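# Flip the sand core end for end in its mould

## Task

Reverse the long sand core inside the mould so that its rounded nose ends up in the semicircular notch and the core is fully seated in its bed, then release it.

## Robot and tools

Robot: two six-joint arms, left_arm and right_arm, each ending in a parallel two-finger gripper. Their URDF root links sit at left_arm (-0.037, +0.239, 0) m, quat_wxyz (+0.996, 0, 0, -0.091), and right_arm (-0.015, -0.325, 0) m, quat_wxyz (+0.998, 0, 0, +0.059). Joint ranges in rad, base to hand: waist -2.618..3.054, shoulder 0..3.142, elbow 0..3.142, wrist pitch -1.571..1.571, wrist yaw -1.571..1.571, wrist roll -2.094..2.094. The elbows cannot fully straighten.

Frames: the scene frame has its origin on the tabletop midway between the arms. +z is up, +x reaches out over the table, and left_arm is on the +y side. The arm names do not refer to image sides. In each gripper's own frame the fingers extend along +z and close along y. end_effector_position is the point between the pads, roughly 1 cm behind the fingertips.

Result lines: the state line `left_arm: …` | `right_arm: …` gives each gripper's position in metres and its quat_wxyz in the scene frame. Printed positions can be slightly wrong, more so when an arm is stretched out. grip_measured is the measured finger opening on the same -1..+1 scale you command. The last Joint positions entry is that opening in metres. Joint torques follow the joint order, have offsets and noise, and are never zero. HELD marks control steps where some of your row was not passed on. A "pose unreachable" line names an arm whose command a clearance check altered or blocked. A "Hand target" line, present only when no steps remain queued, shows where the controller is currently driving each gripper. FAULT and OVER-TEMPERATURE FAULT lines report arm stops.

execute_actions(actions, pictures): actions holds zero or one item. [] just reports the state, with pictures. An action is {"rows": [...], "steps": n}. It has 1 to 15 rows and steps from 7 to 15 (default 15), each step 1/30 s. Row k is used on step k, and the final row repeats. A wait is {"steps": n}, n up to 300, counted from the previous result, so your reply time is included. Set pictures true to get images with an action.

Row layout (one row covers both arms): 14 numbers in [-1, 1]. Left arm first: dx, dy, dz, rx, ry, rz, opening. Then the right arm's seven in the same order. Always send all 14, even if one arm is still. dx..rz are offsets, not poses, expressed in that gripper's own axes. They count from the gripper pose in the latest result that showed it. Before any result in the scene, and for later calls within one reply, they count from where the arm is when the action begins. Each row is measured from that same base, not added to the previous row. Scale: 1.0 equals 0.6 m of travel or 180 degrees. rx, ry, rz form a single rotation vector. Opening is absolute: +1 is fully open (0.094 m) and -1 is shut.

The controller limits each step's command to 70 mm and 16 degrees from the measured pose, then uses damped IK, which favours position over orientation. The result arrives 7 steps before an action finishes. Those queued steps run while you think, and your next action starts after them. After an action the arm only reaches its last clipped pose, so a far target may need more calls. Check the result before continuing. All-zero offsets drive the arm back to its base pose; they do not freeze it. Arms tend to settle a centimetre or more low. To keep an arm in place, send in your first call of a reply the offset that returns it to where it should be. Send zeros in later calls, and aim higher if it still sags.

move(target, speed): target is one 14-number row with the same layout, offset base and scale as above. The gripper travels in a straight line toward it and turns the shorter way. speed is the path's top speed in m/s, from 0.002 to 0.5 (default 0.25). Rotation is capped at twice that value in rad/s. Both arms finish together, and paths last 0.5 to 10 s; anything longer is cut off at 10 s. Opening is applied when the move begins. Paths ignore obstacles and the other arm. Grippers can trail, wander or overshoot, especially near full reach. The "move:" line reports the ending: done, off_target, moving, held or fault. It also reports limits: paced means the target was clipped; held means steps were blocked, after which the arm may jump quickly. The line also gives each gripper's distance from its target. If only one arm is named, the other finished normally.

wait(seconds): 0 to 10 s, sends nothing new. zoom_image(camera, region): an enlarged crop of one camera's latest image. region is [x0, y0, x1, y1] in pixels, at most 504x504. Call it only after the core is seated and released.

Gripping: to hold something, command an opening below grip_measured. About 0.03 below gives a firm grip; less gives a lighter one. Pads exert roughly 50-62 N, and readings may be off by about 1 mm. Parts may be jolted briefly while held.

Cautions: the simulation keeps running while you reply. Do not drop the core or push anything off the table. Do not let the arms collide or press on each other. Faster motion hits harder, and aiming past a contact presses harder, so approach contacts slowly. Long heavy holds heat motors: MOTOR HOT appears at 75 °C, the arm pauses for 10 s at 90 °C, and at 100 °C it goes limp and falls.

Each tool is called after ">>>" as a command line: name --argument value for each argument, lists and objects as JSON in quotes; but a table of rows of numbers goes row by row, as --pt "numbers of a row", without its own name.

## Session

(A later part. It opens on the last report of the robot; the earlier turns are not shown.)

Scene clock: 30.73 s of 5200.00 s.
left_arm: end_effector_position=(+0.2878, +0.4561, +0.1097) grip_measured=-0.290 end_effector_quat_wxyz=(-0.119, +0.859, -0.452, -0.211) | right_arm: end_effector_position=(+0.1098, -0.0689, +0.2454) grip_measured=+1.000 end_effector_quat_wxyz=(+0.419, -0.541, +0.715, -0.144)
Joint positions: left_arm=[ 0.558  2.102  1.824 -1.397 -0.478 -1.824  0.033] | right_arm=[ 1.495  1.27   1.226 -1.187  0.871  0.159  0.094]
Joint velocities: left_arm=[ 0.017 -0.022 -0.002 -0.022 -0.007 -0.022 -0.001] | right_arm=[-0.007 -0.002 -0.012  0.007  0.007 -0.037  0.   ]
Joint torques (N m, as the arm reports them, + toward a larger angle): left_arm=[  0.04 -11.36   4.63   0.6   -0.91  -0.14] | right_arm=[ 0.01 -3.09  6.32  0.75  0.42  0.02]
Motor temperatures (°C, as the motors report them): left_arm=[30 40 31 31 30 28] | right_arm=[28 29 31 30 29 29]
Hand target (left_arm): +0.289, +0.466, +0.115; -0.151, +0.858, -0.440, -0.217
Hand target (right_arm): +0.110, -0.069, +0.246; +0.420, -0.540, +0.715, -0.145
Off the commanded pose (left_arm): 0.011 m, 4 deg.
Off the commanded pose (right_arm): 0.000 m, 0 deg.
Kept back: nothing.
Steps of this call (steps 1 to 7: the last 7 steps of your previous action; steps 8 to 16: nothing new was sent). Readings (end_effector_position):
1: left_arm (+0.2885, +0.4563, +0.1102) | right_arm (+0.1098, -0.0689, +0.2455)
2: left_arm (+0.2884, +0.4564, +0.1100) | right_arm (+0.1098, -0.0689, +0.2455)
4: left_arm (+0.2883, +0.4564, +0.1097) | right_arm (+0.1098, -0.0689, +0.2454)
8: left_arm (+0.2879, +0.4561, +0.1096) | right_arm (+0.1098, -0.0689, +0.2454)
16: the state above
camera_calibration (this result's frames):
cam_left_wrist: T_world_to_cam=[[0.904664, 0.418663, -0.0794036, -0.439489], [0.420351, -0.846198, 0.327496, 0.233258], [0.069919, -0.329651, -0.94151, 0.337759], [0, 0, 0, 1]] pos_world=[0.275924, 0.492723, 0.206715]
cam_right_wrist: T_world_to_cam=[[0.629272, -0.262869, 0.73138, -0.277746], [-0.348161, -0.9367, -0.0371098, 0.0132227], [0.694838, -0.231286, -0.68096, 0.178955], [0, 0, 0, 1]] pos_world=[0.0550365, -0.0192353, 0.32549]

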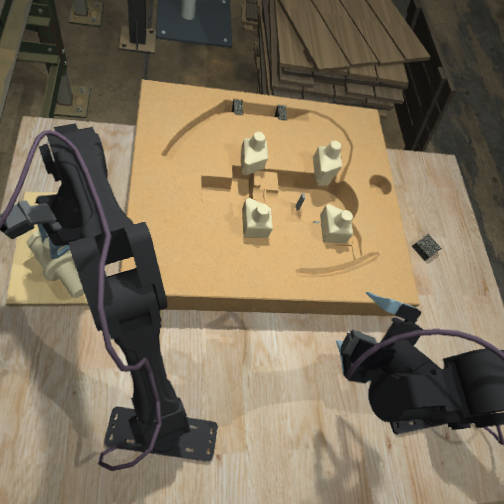

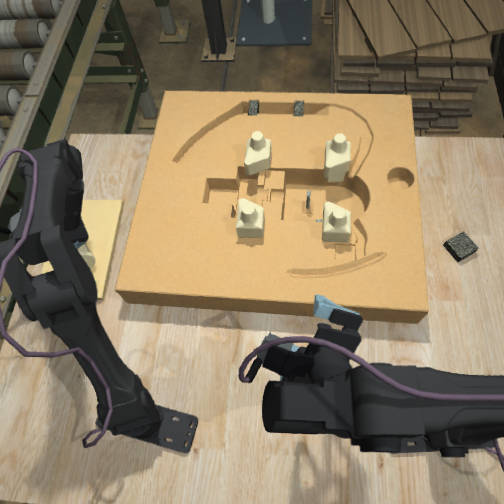

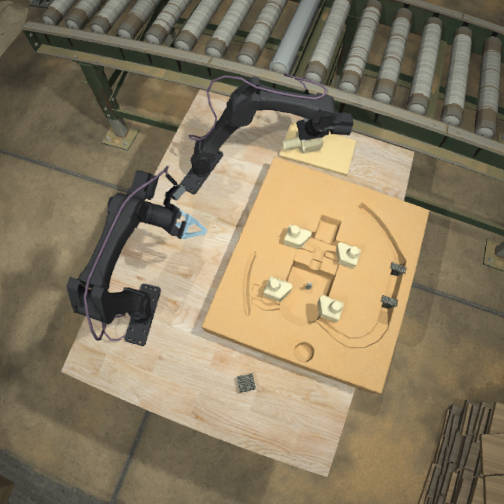

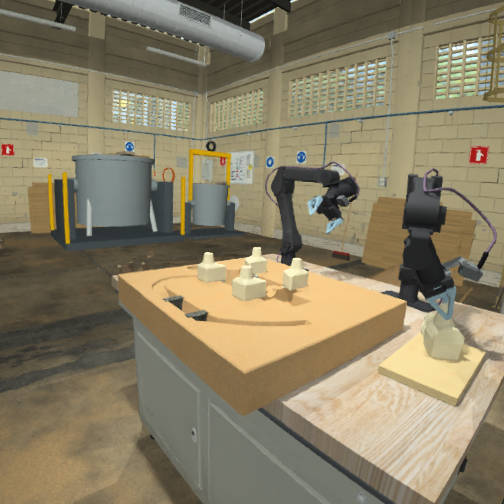

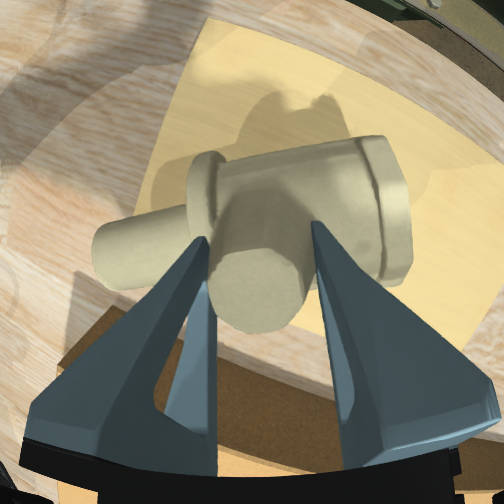

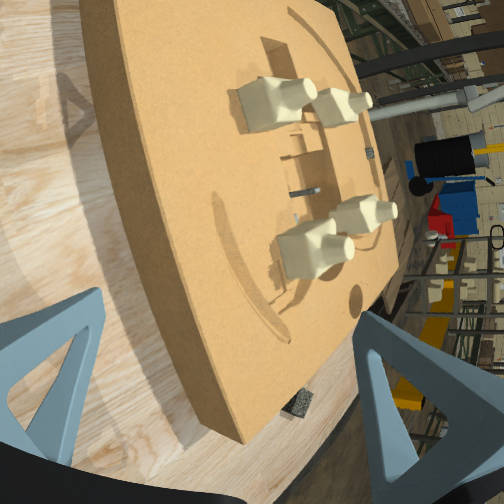

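>>> execute_actions --actions '[{"rows":[[-0.005,0,-0.008,0,0,0,-0.33,0,0,0,0,0,0,1],[-0.005,0,-0.008,0,0,0,-0.29,0,0,0,0,0,0,1],[-0.005,0,-0.008,0,0,0,-0.25,0,0,0,0,0,0,1],[-0.005,0,-0.008,0,0,0,-0.15,0,0,0,0,0,0,1],[-0.005,0,-0.01,0,0,0,0,0,0,0,0,0,0,1],[-0.008,0,-0.016,0,0,0,0.2,0,0,0,0,0,0,1],[-0.012,0,-0.023,0,0,0,0.4,0,0,0,0,0,0,1],[-0.016,0,-0.03,0,0,0,0.5,0,0,0,0,0,0,1],[-0.02,0,-0.038,0,0,0,0.5,0,0,0,0,0,0,1],[-0.024,0,-0.045,0,0,0,0.5,0,0,0,0,0,0,1],[-0.028,0,-0.053,0,0,0,0.5,0,0,0,0,0,0,1],[-0.032,0,-0.06,0,0,0,0.5,0,0,0,0,0,0,1],[-0.036,0,-0.068,0,0,0,0.5,0,0,0,0,0,0,1],[-0.04,0,-0.075,0,0,0,0.5,0,0,0,0,0,0,1]]}]'

>>> move --target '[-0.008,0,-0.015,0.444,0.013,0.835,0.5,0,0,0,0,0,0,1]' --speed 0.5

Scene clock: 31.57 s of 5200.00 s.
left_arm: end_effector_position=(+0.2876, +0.4557, +0.1137) grip_measured=+0.434 end_effector_quat_wxyz=(-0.117, +0.859, -0.452, -0.210) | right_arm: end_effector_position=(+0.1096, -0.0688, +0.2452) grip_measured=+1.000 end_effector_quat_wxyz=(+0.419, -0.541, +0.715, -0.144)
Joint positions: left_arm=[ 0.558  2.102  1.841 -1.416 -0.476 -1.824  0.067] | right_arm=[ 1.495  1.27   1.226 -1.187  0.87   0.159  0.094]
Joint velocities: left_arm=[ 0.002 -0.017  0.281 -0.315 -0.051  0.007  0.128] | right_arm=[-0.002  0.002 -0.002  0.022  0.081 -0.037  0.   ]
Joint torques (N m, as the arm reports them, + toward a larger angle): left_arm=[ -0.03 -10.54   9.76   0.16  -0.36  -0.02] | right_arm=[ 0.   -3.08  6.32  0.75  0.42  0.02]
Motor temperatures (°C, as the motors report them): left_arm=[30 40 31 30 30 28] | right_arm=[28 29 31 30 29 29]
Steps of this call (steps 1 to 17: nothing new was sent; steps 18 to 25: the first 8 steps of this action). Readings (end_effector_position):
18: left_arm (+0.2875, +0.4557, +0.1097) | right_arm (+0.1098, -0.0689, +0.2454)
19: left_arm (+0.2875, +0.4556, +0.1096) | right_arm (+0.1097, -0.0688, +0.2453)
21: left_arm (+0.2875, +0.4558, +0.1097) | right_arm (+0.1097, -0.0688, +0.2453)
25: the state above

Scene clock: 36.10 s of 5200.00 s.
left_arm: end_effector_position=(+0.2848, +0.4544, +0.1550) grip_measured=+0.498 end_effector_quat_wxyz=(+0.209, +0.376, +0.897, -0.107) | right_arm: end_effector_position=(+0.1093, -0.0687, +0.2449) grip_measured=+1.000 end_effector_quat_wxyz=(+0.418, -0.542, +0.715, -0.143)
Joint positions: left_arm=[ 0.98   2.041  1.919 -1.497  0.472  1.602  0.07 ] | right_arm=[ 1.495  1.27   1.226 -1.187  0.867  0.159  0.094]
Joint velocities: left_arm=[ 0.002  0.017  0.007  0.007  0.022 -0.007  0.001] | right_arm=[ 0.002  0.007  0.002 -0.066 -0.022 -0.022  0.   ]
Joint torques (N m, as the arm reports them, + toward a larger angle): left_arm=[ 0.44 -9.47  9.1   0.18  0.56  0.05] | right_arm=[ 0.02 -3.09  6.31  0.76  0.42  0.02]
Motor temperatures (°C, as the motors report them): left_arm=[30 40 31 30 30 28] | right_arm=[28 29 31 30 29 29]
Hand target (left_arm): +0.288, +0.455, +0.163; +0.222, +0.377, +0.893, -0.105
Hand target (right_arm): +0.110, -0.069, +0.245; +0.418, -0.541, +0.715, -0.144
Off your previous action's commanded pose (left_arm): 0.017 m, 2 deg at its last step (step 7 of this call).
Off your previous action's commanded pose (right_arm): 0.000 m, 0 deg at its last step (step 7 of this call).
Off the commanded pose (left_arm): 0.006 m, 2 deg.
Off the commanded pose (right_arm): 0.000 m, 0 deg.
Kept back: nothing.
move: done
camera_calibration (this result's frames):
cam_left_wrist: T_world_to_cam=[[-0.822414, -0.565995, -0.0573061, 0.503426], [-0.549238, 0.763719, 0.339222, -0.238939], [-0.148232, 0.310455, -0.938959, 0.150862], [0, 0, 0, 1]] pos_world=[0.305153, 0.420583, 0.251556]
cam_right_wrist: T_world_to_cam=[[0.632525, -0.261863, 0.72893, -0.276686], [-0.346995, -0.937192, -0.0355766, 0.012654], [0.692464, -0.230432, -0.683663, 0.179949], [0, 0, 0, 1]] pos_world=[0.0547936, -0.0191286, 0.325159]

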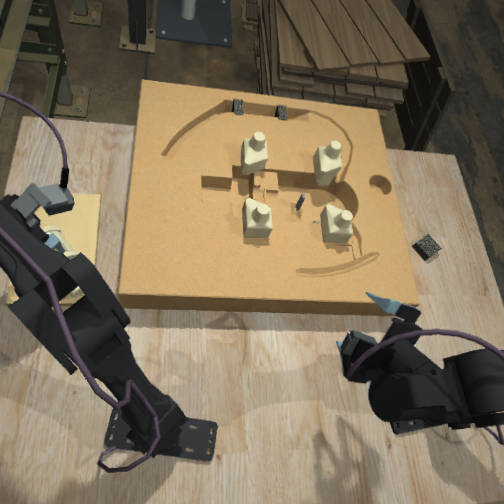

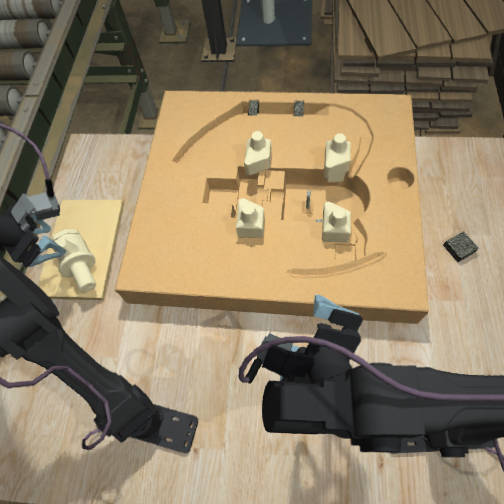

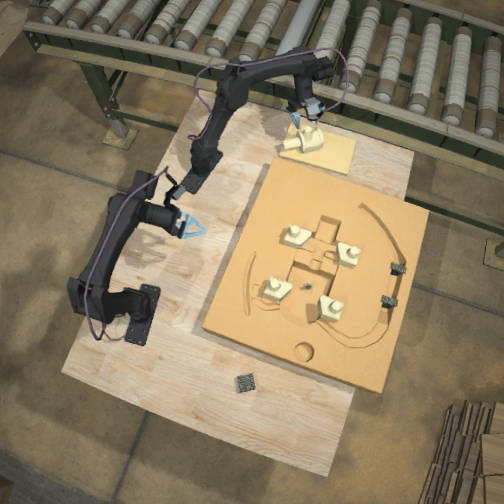

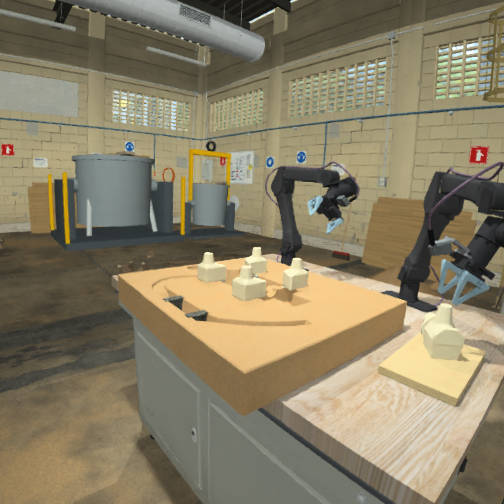

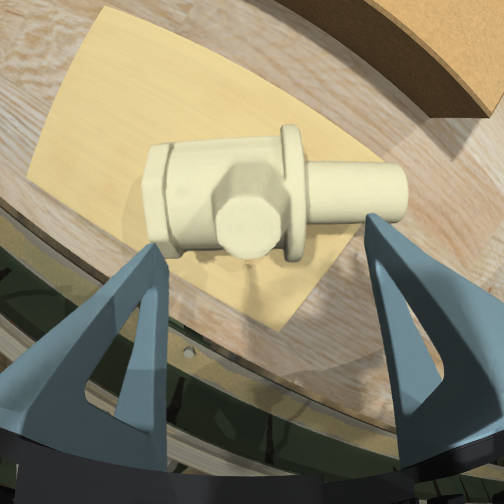

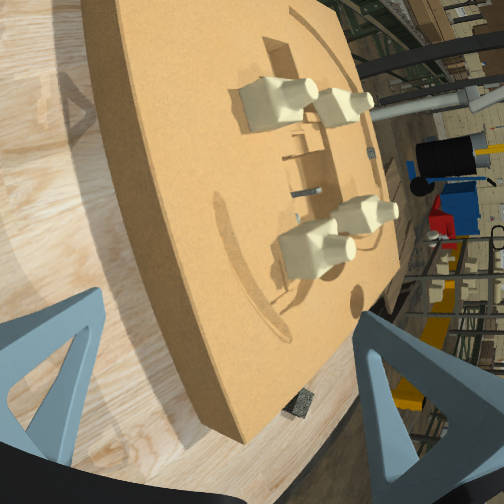

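>>> move --target '[0.021,0.013,0.058,0.005,-0.031,0.052,0.1,0,0,0,0,0,0,1]' --speed 0.12

Scene clock: 37.93 s of 5200.00 s.
left_arm: end_effector_position=(+0.2924, +0.4577, +0.1183) grip_measured=+0.103 end_effector_quat_wxyz=(+0.245, +0.446, +0.854, -0.110) | right_arm: end_effector_position=(+0.1091, -0.0686, +0.2447) grip_measured=+1.000 end_effector_quat_wxyz=(+0.417, -0.542, +0.716, -0.142)
Joint positions: left_arm=[ 0.999  2.099  1.835 -1.397  0.537  1.803  0.052] | right_arm=[ 1.495  1.27   1.226 -1.187  0.865  0.159  0.094]
Joint velocities: left_arm=[ 0.002  0.007  0.007 -0.037  0.022  0.022  0.   ] | right_arm=[-0.007 -0.002  0.002 -0.037 -0.007  0.022  0.   ]
Joint torques (N m, as the arm reports them, + toward a larger angle): left_arm=[  0.73 -10.17   5.26   0.26   0.64   0.04] | right_arm=[ 0.01 -3.09  6.32  0.75  0.42  0.03]
Motor temperatures (°C, as the motors report them): left_arm=[30 40 31 30 30 28] | right_arm=[28 29 31 30 29 29]
Hand target (left_arm): +0.293, +0.456, +0.118; +0.257, +0.443, +0.851, -0.115
Hand target (right_arm): +0.109, -0.069, +0.245; +0.418, -0.542, +0.715, -0.143
Off the commanded pose (left_arm): 0.002 m, 2 deg.
Off the commanded pose (right_arm): 0.000 m, 0 deg.
Kept back: nothing.
move: done
camera_calibration (this result's frames):
cam_left_wrist: T_world_to_cam=[[-0.890262, -0.436036, -0.131551, 0.47854], [-0.455302, 0.844728, 0.281308, -0.28255], [-0.0115356, 0.310333, -0.950558, 0.0780121], [0, 0, 0, 1]] pos_world=[0.29828, 0.423129, 0.216591]
cam_right_wrist: T_world_to_cam=[[0.634, -0.261404, 0.727813, -0.276202], [-0.346463, -0.937415, -0.0348812, 0.0123961], [0.691381, -0.230045, -0.684888, 0.180399], [0, 0, 0, 1]] pos_world=[0.0546828, -0.0190803, 0.325009]

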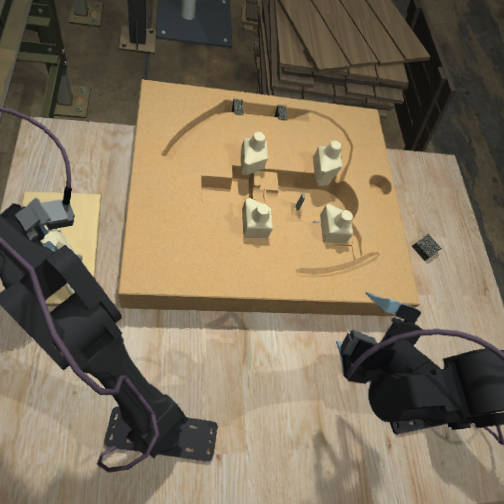

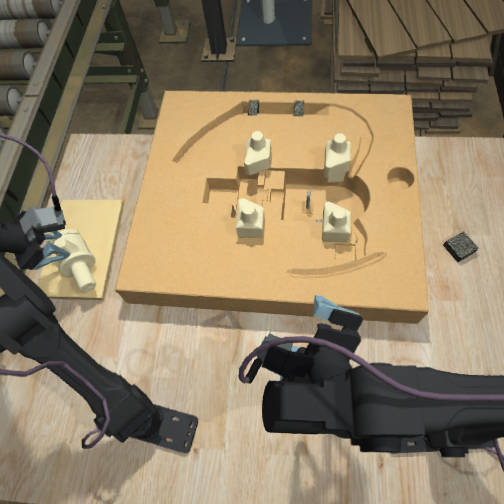

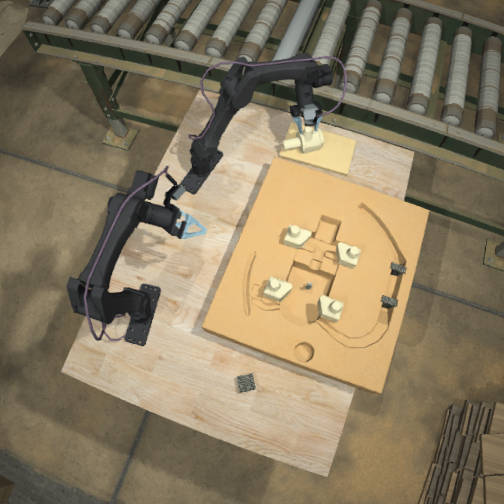

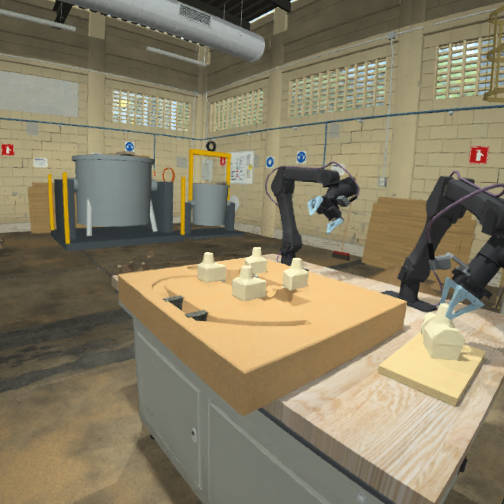

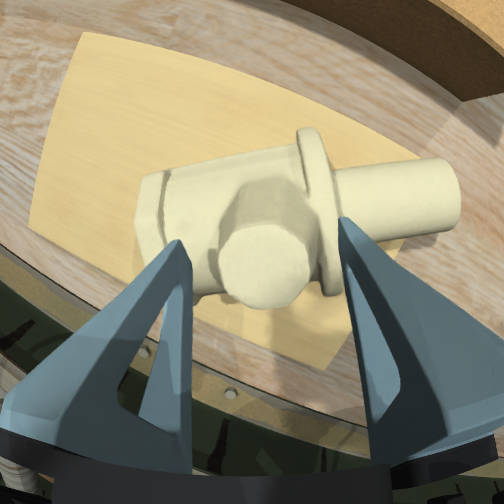

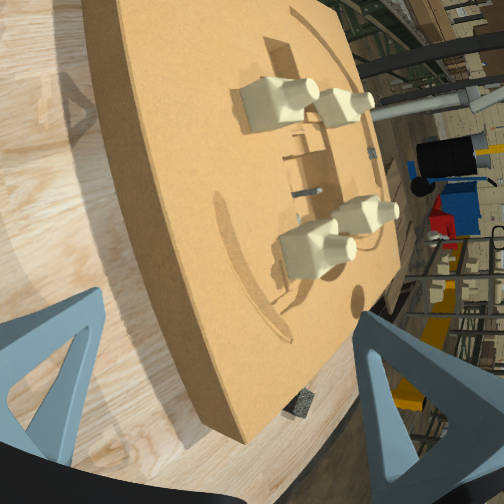

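>>> execute_actions --actions '[{"rows":[[0.002,-0.002,0.008,0.004,-0.006,-0.003,0,0,0,0,0,0,0,1],[0.002,-0.002,0.012,0.007,-0.006,-0.004,0,0,0,0,0,0,0,1],[0.002,-0.002,0.016,0.007,-0.006,-0.004,0,0,0,0,0,0,0,1]],"steps":10}]'

>>> execute_actions --actions '[{"steps":14}]'

Scene clock: 38.30 s of 5200.00 s.
left_arm: end_effector_position=(+0.2926, +0.4576, +0.1162) grip_measured=+0.005 end_effector_quat_wxyz=(+0.245, +0.446, +0.853, -0.113) | right_arm: end_effector_position=(+0.1090, -0.0686, +0.2446) grip_measured=+1.000 end_effector_quat_wxyz=(+0.417, -0.542, +0.716, -0.142)
Joint positions: left_arm=[ 0.999  2.105  1.835 -1.397  0.538  1.805  0.047] | right_arm=[ 1.495  1.27   1.226 -1.187  0.865  0.159  0.094]
Joint velocities: left_arm=[-0.007  0.11  -0.012 -0.022 -0.022  0.007 -0.005] | right_arm=[-0.017  0.002  0.012 -0.051 -0.051 -0.037  0.   ]
Joint torques (N m, as the arm reports them, + toward a larger angle): left_arm=[-0.39 -9.52  5.68  0.24  0.5  -0.05] | right_arm=[ 0.01 -3.09  6.32  0.75  0.42  0.02]
Motor temperatures (°C, as the motors report them): left_arm=[30 40 31 30 30 28] | right_arm=[28 29 31 30 29 29]
Steps of this call (steps 1 to 8: nothing new was sent; steps 9 to 11: the first 3 steps of this action). Readings (end_effector_position):
9: left_arm (+0.2926, +0.4576, +0.1180) | right_arm (+0.1091, -0.0686, +0.2447)
10: left_arm (+0.2926, +0.4576, +0.1173) | right_arm (+0.1090, -0.0686, +0.2446)
11: the state above

Scene clock: 38.77 s of 5200.00 s.
left_arm: end_effector_position=(+0.2924, +0.4575, +0.1123) grip_measured=+0.002 end_effector_quat_wxyz=(+0.244, +0.444, +0.854, -0.119) | right_arm: end_effector_position=(+0.1089, -0.0686, +0.2444) grip_measured=+1.000 end_effector_quat_wxyz=(+0.417, -0.542, +0.716, -0.142)
Joint positions: left_arm=[ 0.999  2.116  1.835 -1.398  0.54   1.805  0.047] | right_arm=[ 1.495  1.27   1.226 -1.187  0.863  0.159  0.094]
Joint velocities: left_arm=[-0.002  0.012  0.002  0.037  0.022 -0.081 -0.001] | right_arm=[-0.002  0.002 -0.002  0.007  0.007 -0.037  0.   ]
Joint torques (N m, as the arm reports them, + toward a larger angle): left_arm=[-0.52 -9.93  5.58  0.24  0.46 -0.05] | right_arm=[ 0.01 -3.08  6.31  0.75  0.42  0.02]
Motor temperatures (°C, as the motors report them): left_arm=[30 40 31 30 30 28] | right_arm=[28 28 31 30 29 29]
Hand target (left_arm): +0.294, +0.454, +0.109; +0.247, +0.442, +0.853, -0.126
Hand target (right_arm): +0.109, -0.069, +0.245; +0.417, -0.542, +0.716, -0.142
Off the commanded pose (left_arm): 0.005 m, 1 deg.
Off the commanded pose (right_arm): 0.000 m, 0 deg.
Kept back: nothing.
Steps of this call (steps 1 to 7: the last 7 steps of your previous action; steps 8 to 14: nothing new was sent). Readings (end_effector_position):
1: left_arm (+0.2926, +0.4576, +0.1148) | right_arm (+0.1090, -0.0686, +0.2445)
2: left_arm (+0.2926, +0.4576, +0.1133) | right_arm (+0.1090, -0.0686, +0.2445)
4: left_arm (+0.2924, +0.4575, +0.1123) | right_arm (+0.1089, -0.0686, +0.2445)
8: left_arm (+0.2924, +0.4575, +0.1123) | right_arm (+0.1089, -0.0686, +0.2445)
14: the state above

>>> execute_actions --actions '[{"rows":[[-0.005,-0.002,0.013,0.004,-0.004,-0.002,-0.05,0,0,0,0,0,0,1],[-0.005,-0.002,0.013,0.004,-0.004,-0.002,-0.08,0,0,0,0,0,0,1],[-0.005,-0.002,0.013,0.004,-0.004,-0.002,-0.11,0,0,0,0,0,0,1],[-0.005,-0.002,0.013,0.004,-0.004,-0.002,-0.14,0,0,0,0,0,0,1],[-0.005,-0.002,0.013,0.004,-0.004,-0.002,-0.17,0,0,0,0,0,0,1],[-0.005,-0.002,0.013,0.004,-0.004,-0.002,-0.2,0,0,0,0,0,0,1],[-0.005,-0.002,0.013,0.004,-0.004,-0.002,-0.22,0,0,0,0,0,0,1],[-0.005,-0.002,0.013,0.004,-0.004,-0.002,-0.24,0,0,0,0,0,0,1],[-0.005,-0.002,0.013,0.004,-0.004,-0.002,-0.26,0,0,0,0,0,0,1],[-0.005,-0.002,0.013,0.004,-0.004,-0.002,-0.28,0,0,0,0,0,0,1],[-0.005,-0.002,0.013,0.004,-0.004,-0.002,-0.3,0,0,0,0,0,0,1],[-0.005,-0.002,0.013,0.004,-0.004,-0.002,-0.32,0,0,0,0,0,0,1],[-0.005,-0.002,0.013,0.004,-0.004,-0.002,-0.34,0,0,0,0,0,0,1],[-0.005,-0.002,0.013,0.004,-0.004,-0.002,-0.37,0,0,0,0,0,0,1]]}]'

>>> execute_actions --actions '[{"steps":12}]' --pictures true

Scene clock: 39.77 s of 5200.00 s.
left_arm: end_effector_position=(+0.2914, +0.4557, +0.1124) grip_measured=-0.228 end_effector_quat_wxyz=(+0.242, +0.442, +0.855, -0.123) | right_arm: end_effector_position=(+0.1087, -0.0685, +0.2442) grip_measured=+1.000 end_effector_quat_wxyz=(+0.416, -0.543, +0.716, -0.141)
Joint positions: left_arm=[ 0.997  2.116  1.835 -1.406  0.538  1.801  0.036] | right_arm=[ 1.495  1.27   1.226 -1.187  0.862  0.159  0.094]
Joint velocities: left_arm=[-0.002 -0.002 -0.007 -0.081 -0.095  0.037 -0.019] | right_arm=[-0.007 -0.007 -0.002  0.051 -0.051 -0.022  0.   ]
Joint torques (N m, as the arm reports them, + toward a larger angle): left_arm=[-1.03 -9.83  4.68  0.44  0.46 -0.09] | right_arm=[ 0.01 -3.09  6.32  0.75  0.43  0.02]
Motor temperatures (°C, as the motors report them): left_arm=[30 40 31 30 30 28] | right_arm=[28 28 31 30 29 29]
Steps of this call (steps 1 to 22: nothing new was sent; steps 23 to 30: the first 8 steps of this action). Readings (end_effector_position):
23: left_arm (+0.2922, +0.4574, +0.1123) | right_arm (+0.1089, -0.0686, +0.2444)
24: left_arm (+0.2919, +0.4570, +0.1124) | right_arm (+0.1088, -0.0685, +0.2444)
26: left_arm (+0.2916, +0.4565, +0.1124) | right_arm (+0.1088, -0.0685, +0.2443)
30: the state above

Scene clock: 40.17 s of 5200.00 s.
left_arm: end_effector_position=(+0.2913, +0.4556, +0.1124) grip_measured=-0.293 end_effector_quat_wxyz=(+0.242, +0.441, +0.855, -0.123) | right_arm: end_effector_position=(+0.1087, -0.0685, +0.2442) grip_measured=+1.000 end_effector_quat_wxyz=(+0.416, -0.543, +0.716, -0.141)
Joint positions: left_arm=[ 0.997  2.116  1.835 -1.407  0.538  1.8    0.033] | right_arm=[ 1.495  1.27   1.226 -1.187  0.862  0.159  0.094]
Joint velocities: left_arm=[ 0.002 -0.002  0.007 -0.022  0.037 -0.022  0.   ] | right_arm=[ 0.002 -0.012 -0.002  0.066 -0.066 -0.037  0.   ]
Joint torques (N m, as the arm reports them, + toward a larger angle): left_arm=[-1.   -9.87  4.7   0.39  0.47 -0.06] | right_arm=[ 0.02 -3.08  6.31  0.75  0.42  0.02]
Motor temperatures (°C, as the motors report them): left_arm=[30 40 31 30 30 28] | right_arm=[28 28 31 30 29 29]
Hand target (left_arm): +0.295, +0.451, +0.107; +0.246, +0.442, +0.853, -0.128
Hand target (right_arm): +0.109, -0.069, +0.244; +0.417, -0.542, +0.716, -0.142
Off the commanded pose (left_arm): 0.008 m, 1 deg.
Off the commanded pose (right_arm): 0.000 m, 0 deg.
Kept back: nothing.
Steps of this call (steps 1 to 7: the last 7 steps of your previous action; steps 8 to 12: nothing new was sent). Readings (end_effector_position):
1: left_arm (+0.2913, +0.4555, +0.1124) | right_arm (+0.1087, -0.0685, +0.2442)
2: left_arm (+0.2913, +0.4556, +0.1124) | right_arm (+0.1087, -0.0685, +0.2442)
4: left_arm (+0.2913, +0.4556, +0.1124) | right_arm (+0.1087, -0.0685, +0.2442)
8: left_arm (+0.2913, +0.4556, +0.1124) | right_arm (+0.1087, -0.0685, +0.2442)
12: the state above
camera_calibration (this result's frames):
cam_left_wrist: T_world_to_cam=[[-0.89154, -0.44056, -0.105179, 0.475337], [-0.451921, 0.849636, 0.271821, -0.281792], [-0.0303891, 0.289872, -0.956583, 0.0885058], [0, 0, 0, 1]] pos_world=[0.299124, 0.42318, 0.211256]
cam_right_wrist: T_world_to_cam=[[0.636649, -0.260577, 0.725794, -0.275329], [-0.345501, -0.937815, -0.0336319, 0.0119329], [0.689425, -0.229351, -0.687089, 0.181207], [0, 0, 0, 1]] pos_world=[0.0544824, -0.0189935, 0.324739]

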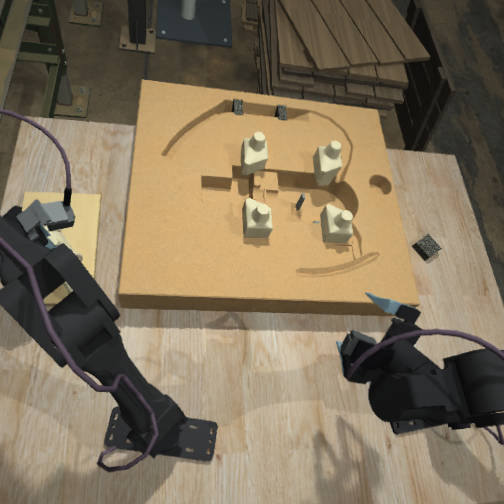

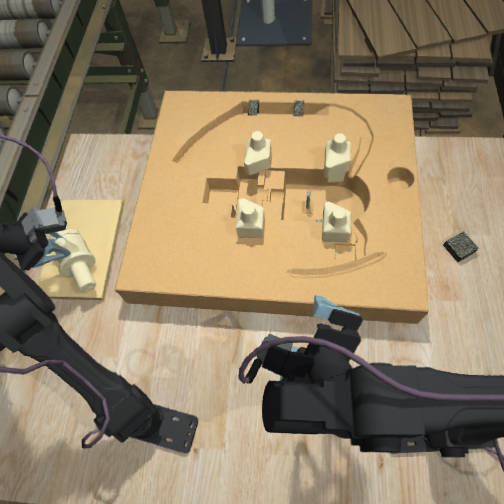

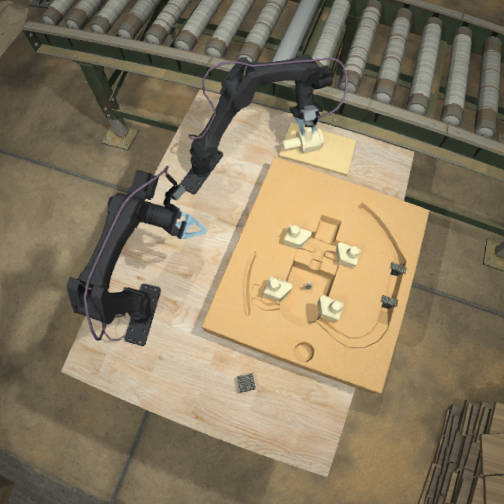

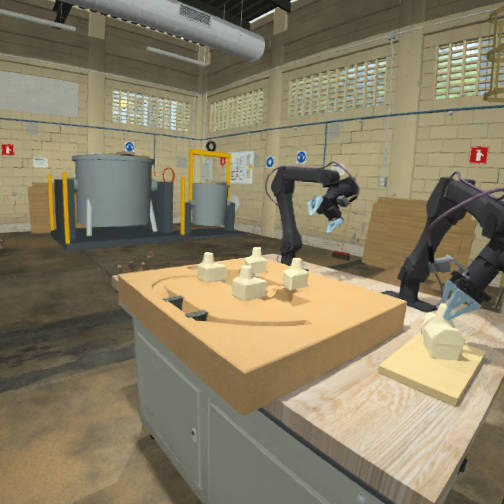

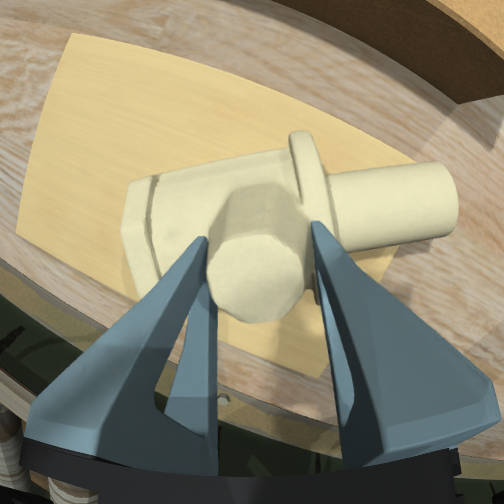

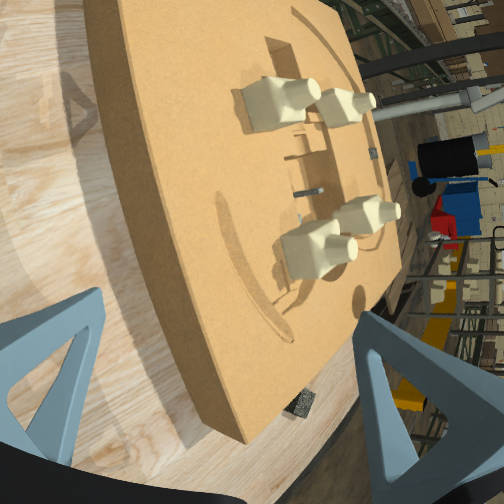

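>>> move --target '[-0.18,0.011,-0.217,-0.169,-0.033,-0.245,-0.37,0,0,0,0,0,0,1]' --speed 0.25

Scene clock: 43.13 s of 5200.00 s.
left_arm: end_effector_position=(+0.2918, +0.4329, +0.2331) grip_measured=-0.293 end_effector_quat_wxyz=(+0.256, -0.007, +0.966, -0.043) | right_arm: end_effector_position=(+0.1085, -0.0684, +0.2440) grip_measured=+1.000 end_effector_quat_wxyz=(+0.415, -0.543, +0.716, -0.141)
Joint positions: left_arm=[ 0.893  1.691  1.742 -1.262  0.393  0.623  0.033] | right_arm=[ 1.495  1.27   1.226 -1.187  0.86   0.159  0.094]
Joint velocities: left_arm=[-0.017 -0.007  0.017  0.037 -0.022  0.022  0.   ] | right_arm=[ 0.002 -0.002 -0.012  0.037  0.051  0.037  0.   ]
Joint torques (N m, as the arm reports them, + toward a larger angle): left_arm=[ -0.75 -11.13  11.91   1.56   0.67  -0.06] | right_arm=[ 0.01 -3.07  6.31  0.75  0.42  0.02]
Motor temperatures (°C, as the motors report them): left_arm=[30 40 31 30 30 28] | right_arm=[28 28 31 30 29 29]
Hand target (left_arm): +0.306, +0.434, +0.279; +0.327, +0.014, +0.945, -0.007
Hand target (right_arm): +0.109, -0.068, +0.244; +0.416, -0.543, +0.716, -0.141
Off the commanded pose (left_arm): 0.051 m, 10 deg.
Off the commanded pose (right_arm): 0.000 m, 0 deg.
Kept back: nothing.
move: off_target (left_arm)
camera_calibration (this result's frames):
cam_left_wrist: T_world_to_cam=[[-0.169577, -0.985427, -0.0133347, 0.482319], [-0.944434, 0.158628, 0.28789, 0.143967], [-0.28158, 0.0614135, -0.957571, 0.383019], [0, 0, 0, 1]] pos_world=[0.325608, 0.42893, 0.331753]
cam_right_wrist: T_world_to_cam=[[0.638118, -0.260116, 0.724669, -0.274843], [-0.344965, -0.938037, -0.0329391, 0.0116762], [0.688335, -0.228966, -0.688309, 0.181655], [0, 0, 0, 1]] pos_world=[0.0543707, -0.0189454, 0.324589]

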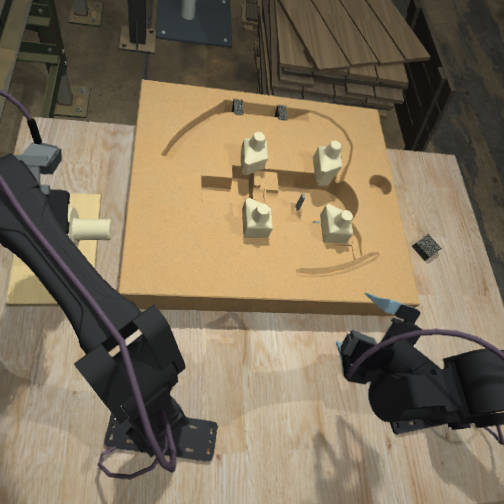

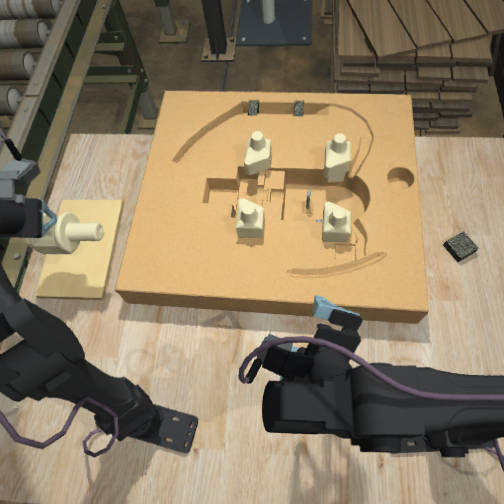

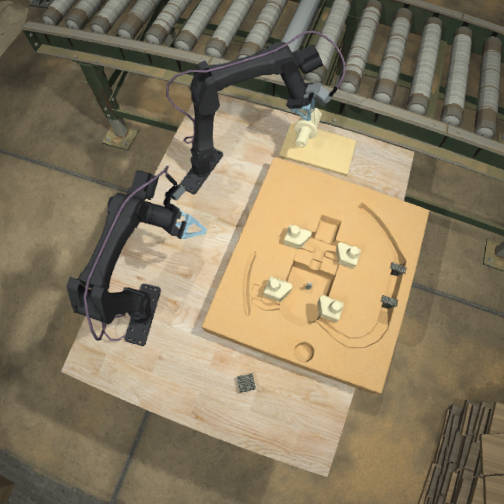

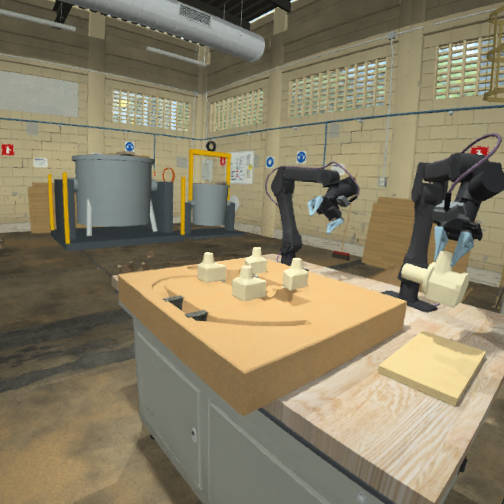

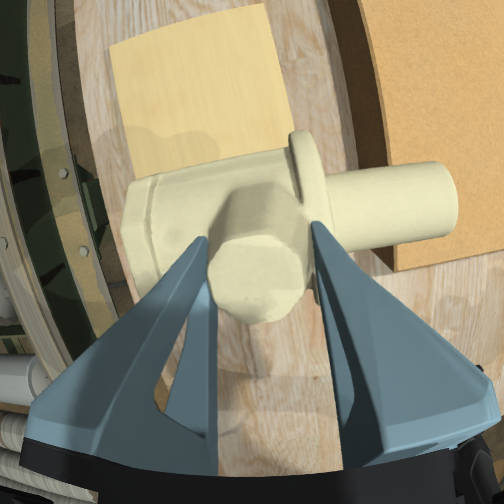

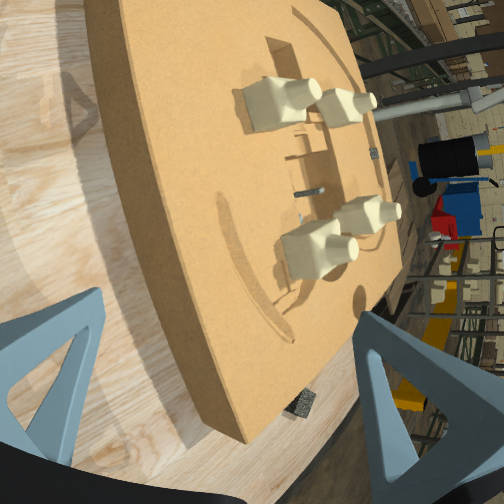

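>>> move --target '[-0.292,-0.442,0.11,-0.017,-0.0516,0.0166,-0.37,0,0,0,0,0,0,1]' --speed 0.2

Scene clock: 46.10 s of 5200.00 s.
left_arm: end_effector_position=(+0.4503, +0.1645, +0.2270) grip_measured=-0.293 end_effector_quat_wxyz=(+0.247, +0.022, +0.969, -0.008) | right_arm: end_effector_position=(+0.1082, -0.0683, +0.2437) grip_measured=+1.000 end_effector_quat_wxyz=(+0.415, -0.543, +0.716, -0.140)
Joint positions: left_arm=[ 0.008  2.04   2.169 -1.203 -0.057 -0.115  0.033] | right_arm=[ 1.495  1.27   1.226 -1.187  0.858  0.159  0.094]
Joint velocities: left_arm=[ 0.007  0.002  0.002 -0.051 -0.066 -0.007 -0.001] | right_arm=[-0.017  0.002  0.002 -0.007  0.007 -0.022  0.   ]
Joint torques (N m, as the arm reports them, + toward a larger angle): left_arm=[  0.45 -13.34  12.34   1.85  -0.28  -0.1 ] | right_arm=[ 0.02 -3.08  6.33  0.75  0.41  0.02]
Motor temperatures (°C, as the motors report them): left_arm=[30 41 32 31 30 28] | right_arm=[28 28 31 30 29 29]
Hand target (left_arm): +0.465, +0.168, +0.279; +0.329, +0.010, +0.944, -0.010
Hand target (right_arm): +0.108, -0.068, +0.244; +0.415, -0.543, +0.716, -0.141
Off the commanded pose (left_arm): 0.064 m, 11 deg.
Off the commanded pose (right_arm): 0.000 m, 0 deg.
Kept back: nothing.
move: off_target (left_arm)
camera_calibration (this result's frames):
cam_left_wrist: T_world_to_cam=[[-0.208278, -0.9739, -0.0902134, 0.277604], [-0.932887, 0.170099, 0.31747, 0.324199], [-0.293839, 0.150281, -0.943967, 0.426061], [0, 0, 0, 1]] pos_world=[0.485454, 0.151184, 0.324307]
cam_right_wrist: T_world_to_cam=[[0.639584, -0.259654, 0.723541, -0.274355], [-0.344428, -0.938259, -0.0322473, 0.0114199], [0.687242, -0.228583, -0.689527, 0.182102], [0, 0, 0, 1]] pos_world=[0.0542587, -0.0188973, 0.32444]

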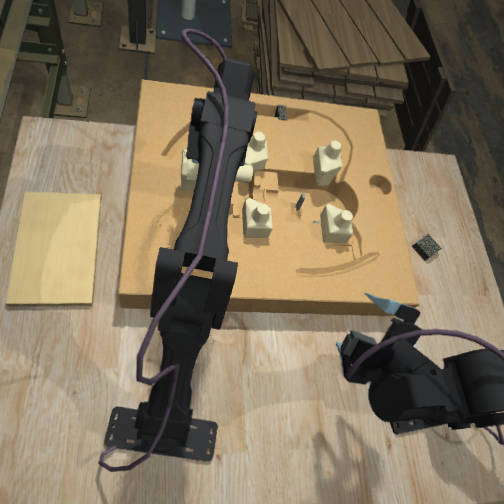

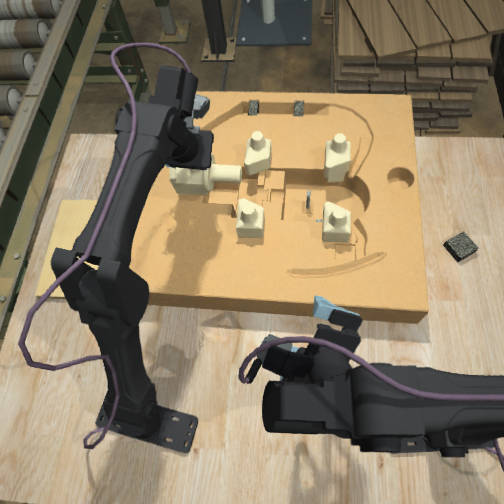

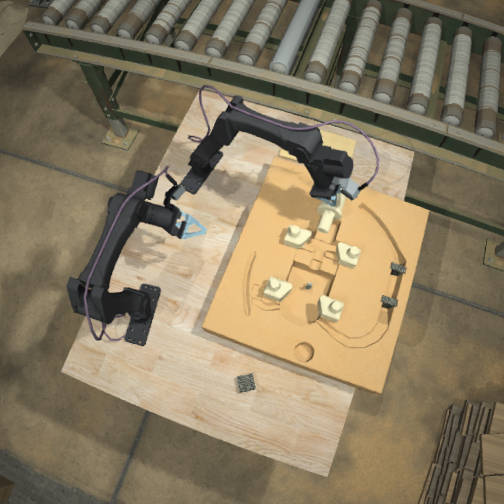

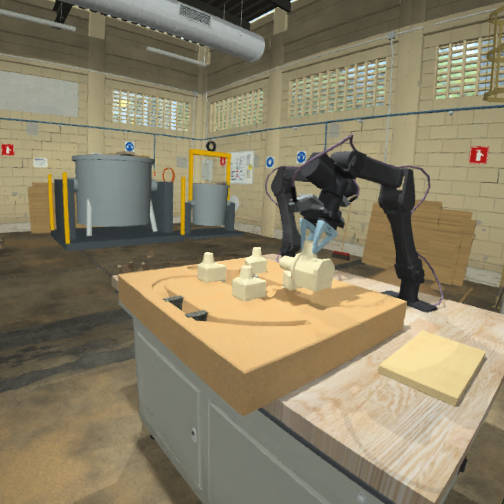

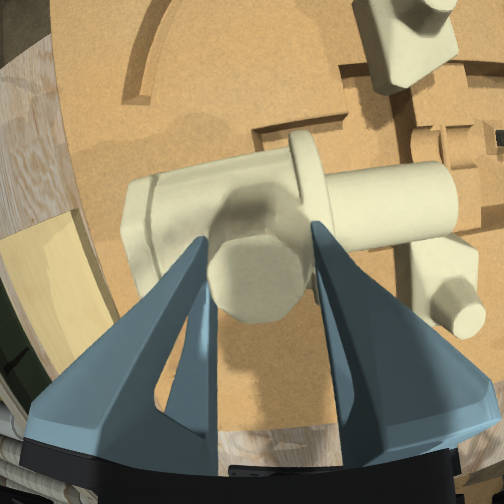

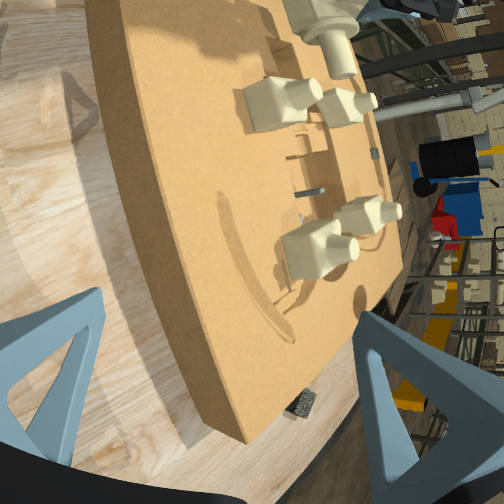

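>>> execute_actions --actions '[{"rows":[[-0.063,0.003,-0.061,-0.004,-0.056,-0.007,-0.37,0,0,0,0,0,0,1],[-0.064,-0.003,-0.058,-0.004,-0.057,-0.007,-0.37,0,0,0,0,0,0,1],[-0.064,-0.009,-0.055,-0.004,-0.058,-0.007,-0.37,0,0,0,0,0,0,1],[-0.064,-0.015,-0.052,-0.004,-0.059,-0.007,-0.37,0,0,0,0,0,0,1],[-0.065,-0.021,-0.049,-0.004,-0.06,-0.007,-0.37,0,0,0,0,0,0,1],[-0.065,-0.027,-0.046,-0.004,-0.061,-0.007,-0.37,0,0,0,0,0,0,1],[-0.065,-0.033,-0.043,-0.004,-0.062,-0.007,-0.37,0,0,0,0,0,0,1],[-0.066,-0.039,-0.04,-0.004,-0.063,-0.007,-0.37,0,0,0,0,0,0,1],[-0.066,-0.045,-0.036,-0.004,-0.064,-0.007,-0.37,0,0,0,0,0,0,1],[-0.066,-0.051,-0.033,-0.004,-0.065,-0.007,-0.37,0,0,0,0,0,0,1],[-0.067,-0.057,-0.03,-0.004,-0.066,-0.007,-0.37,0,0,0,0,0,0,1],[-0.067,-0.063,-0.026,-0.004,-0.066,-0.007,-0.37,0,0,0,0,0,0,1],[-0.067,-0.069,-0.023,-0.004,-0.066,-0.007,-0.37,0,0,0,0,0,0,1],[-0.067,-0.075,-0.02,-0.004,-0.066,-0.007,-0.37,0,0,0,0,0,0,1],[-0.067,-0.081,-0.017,-0.004,-0.066,-0.007,-0.37,0,0,0,0,0,0,1]]}]'

>>> execute_actions --actions '[{"steps":20}]' --pictures true

Scene clock: 47.17 s of 5200.00 s.
left_arm: end_effector_position=(+0.4523, +0.1534, +0.2247) grip_measured=-0.293 end_effector_quat_wxyz=(+0.255, +0.018, +0.967, -0.001) | right_arm: end_effector_position=(+0.1081, -0.0683, +0.2435) grip_measured=+1.000 end_effector_quat_wxyz=(+0.414, -0.544, +0.716, -0.140)
Joint positions: left_arm=[-0.025  2.04   2.153 -1.175 -0.091 -0.146  0.033] | right_arm=[ 1.495  1.27   1.226 -1.187  0.857  0.159  0.094]
Joint velocities: left_arm=[-0.252 -0.007 -0.178  0.212 -0.125 -0.168 -0.   ] | right_arm=[-0.012  0.002 -0.002 -0.081 -0.066 -0.037  0.   ]
Joint torques (N m, as the arm reports them, + toward a larger angle): left_arm=[ -1.55 -14.06   8.53   1.99  -0.23  -0.06] | right_arm=[ 0.01 -3.09  6.33  0.75  0.4   0.02]
Motor temperatures (°C, as the motors report them): left_arm=[30 41 32 31 30 28] | right_arm=[28 28 31 30 29 29]
Steps of this call (steps 1 to 24: nothing new was sent; steps 25 to 32: the first 8 steps of this action). Readings (end_effector_position):
25: left_arm (+0.4503, +0.1647, +0.2270) | right_arm (+0.1082, -0.0683, +0.2437)
26: left_arm (+0.4503, +0.1648, +0.2270) | right_arm (+0.1081, -0.0683, +0.2436)
28: left_arm (+0.4508, +0.1638, +0.2273) | right_arm (+0.1081, -0.0683, +0.2436)
32: the state above

Scene clock: 47.83 s of 5200.00 s.
left_arm: end_effector_position=(+0.4560, +0.1120, +0.2152) grip_measured=-0.293 end_effector_quat_wxyz=(+0.269, +0.025, +0.963, -0.006) | right_arm: end_effector_position=(+0.1080, -0.0683, +0.2435) grip_measured=+1.000 end_effector_quat_wxyz=(+0.414, -0.544, +0.716, -0.140)
Joint positions: left_arm=[-0.116  2.055  2.121 -1.105 -0.129 -0.212  0.033] | right_arm=[ 1.495  1.27   1.226 -1.187  0.856  0.159  0.094]
Joint velocities: left_arm=[-0.012 -0.007 -0.007  0.081 -0.095 -0.051  0.001] | right_arm=[-0.012  0.012 -0.007 -0.037  0.051 -0.037  0.   ]
Joint torques (N m, as the arm reports them, + toward a larger angle): left_arm=[  0.39 -13.52   8.77   2.1   -0.44  -0.07] | right_arm=[ 0.01 -3.08  6.33  0.75  0.41  0.02]
Motor temperatures (°C, as the motors report them): left_arm=[30 41 32 31 30 28] | right_arm=[28 28 31 30 29 29]
Hand target (left_arm): +0.472, +0.115, +0.256; +0.342, +0.009, +0.940, -0.011
Hand target (right_arm): +0.108, -0.068, +0.244; +0.415, -0.543, +0.716, -0.140
Off the commanded pose (left_arm): 0.046 m, 9 deg.
Off the commanded pose (right_arm): 0.000 m, 0 deg.
Kept back: nothing.
Steps of this call (steps 1 to 7: the last 7 steps of your previous action; steps 8 to 20: nothing new was sent). Readings (end_effector_position):
1: left_arm (+0.4524, +0.1489, +0.2234) | right_arm (+0.1080, -0.0683, +0.2435)
2: left_arm (+0.4522, +0.1443, +0.2219) | right_arm (+0.1080, -0.0683, +0.2435)
4: left_arm (+0.4519, +0.1347, +0.2195) | right_arm (+0.1080, -0.0683, +0.2435)
8: left_arm (+0.4521, +0.1176, +0.2165) | right_arm (+0.1080, -0.0683, +0.2435)
20: the state above
camera_calibration (this result's frames):
cam_left_wrist: T_world_to_cam=[[-0.20947, -0.972254, -0.104132, 0.229923], [-0.9454, 0.174182, 0.275462, 0.356496], [-0.249681, 0.156147, -0.955655, 0.406219], [0, 0, 0, 1]] pos_world=[0.486619, 0.0980189, 0.313947]
cam_right_wrist: T_world_to_cam=[[0.641048, -0.259191, 0.722411, -0.273867], [-0.343889, -0.93848, -0.0315564, 0.011164], [0.686147, -0.2282, -0.690744, 0.182548], [0, 0, 0, 1]] pos_world=[0.0541464, -0.0188494, 0.324291]

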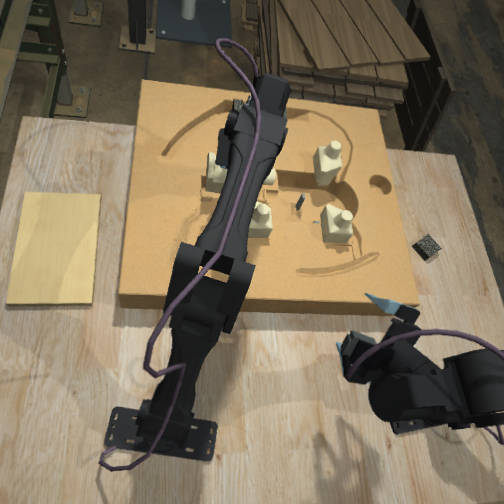

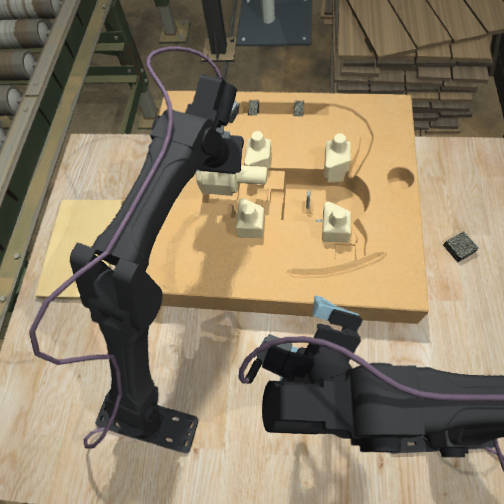

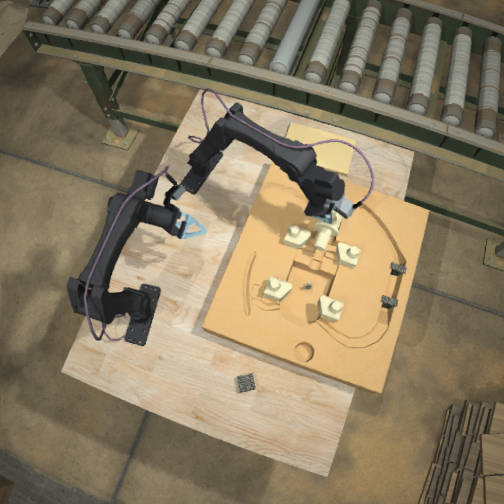

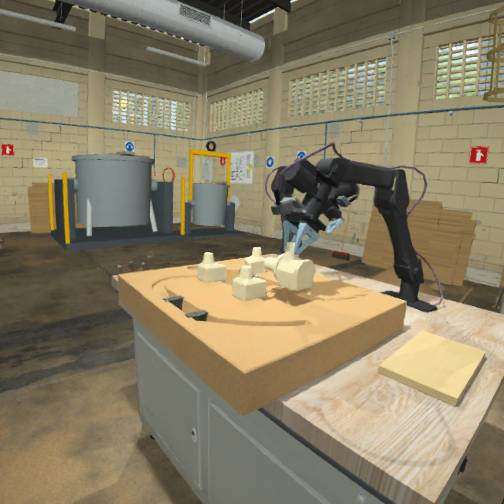

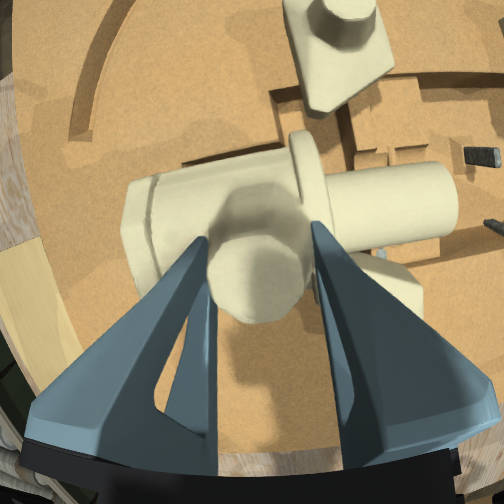

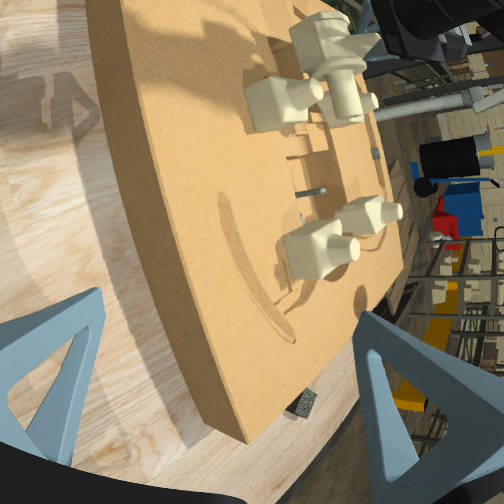

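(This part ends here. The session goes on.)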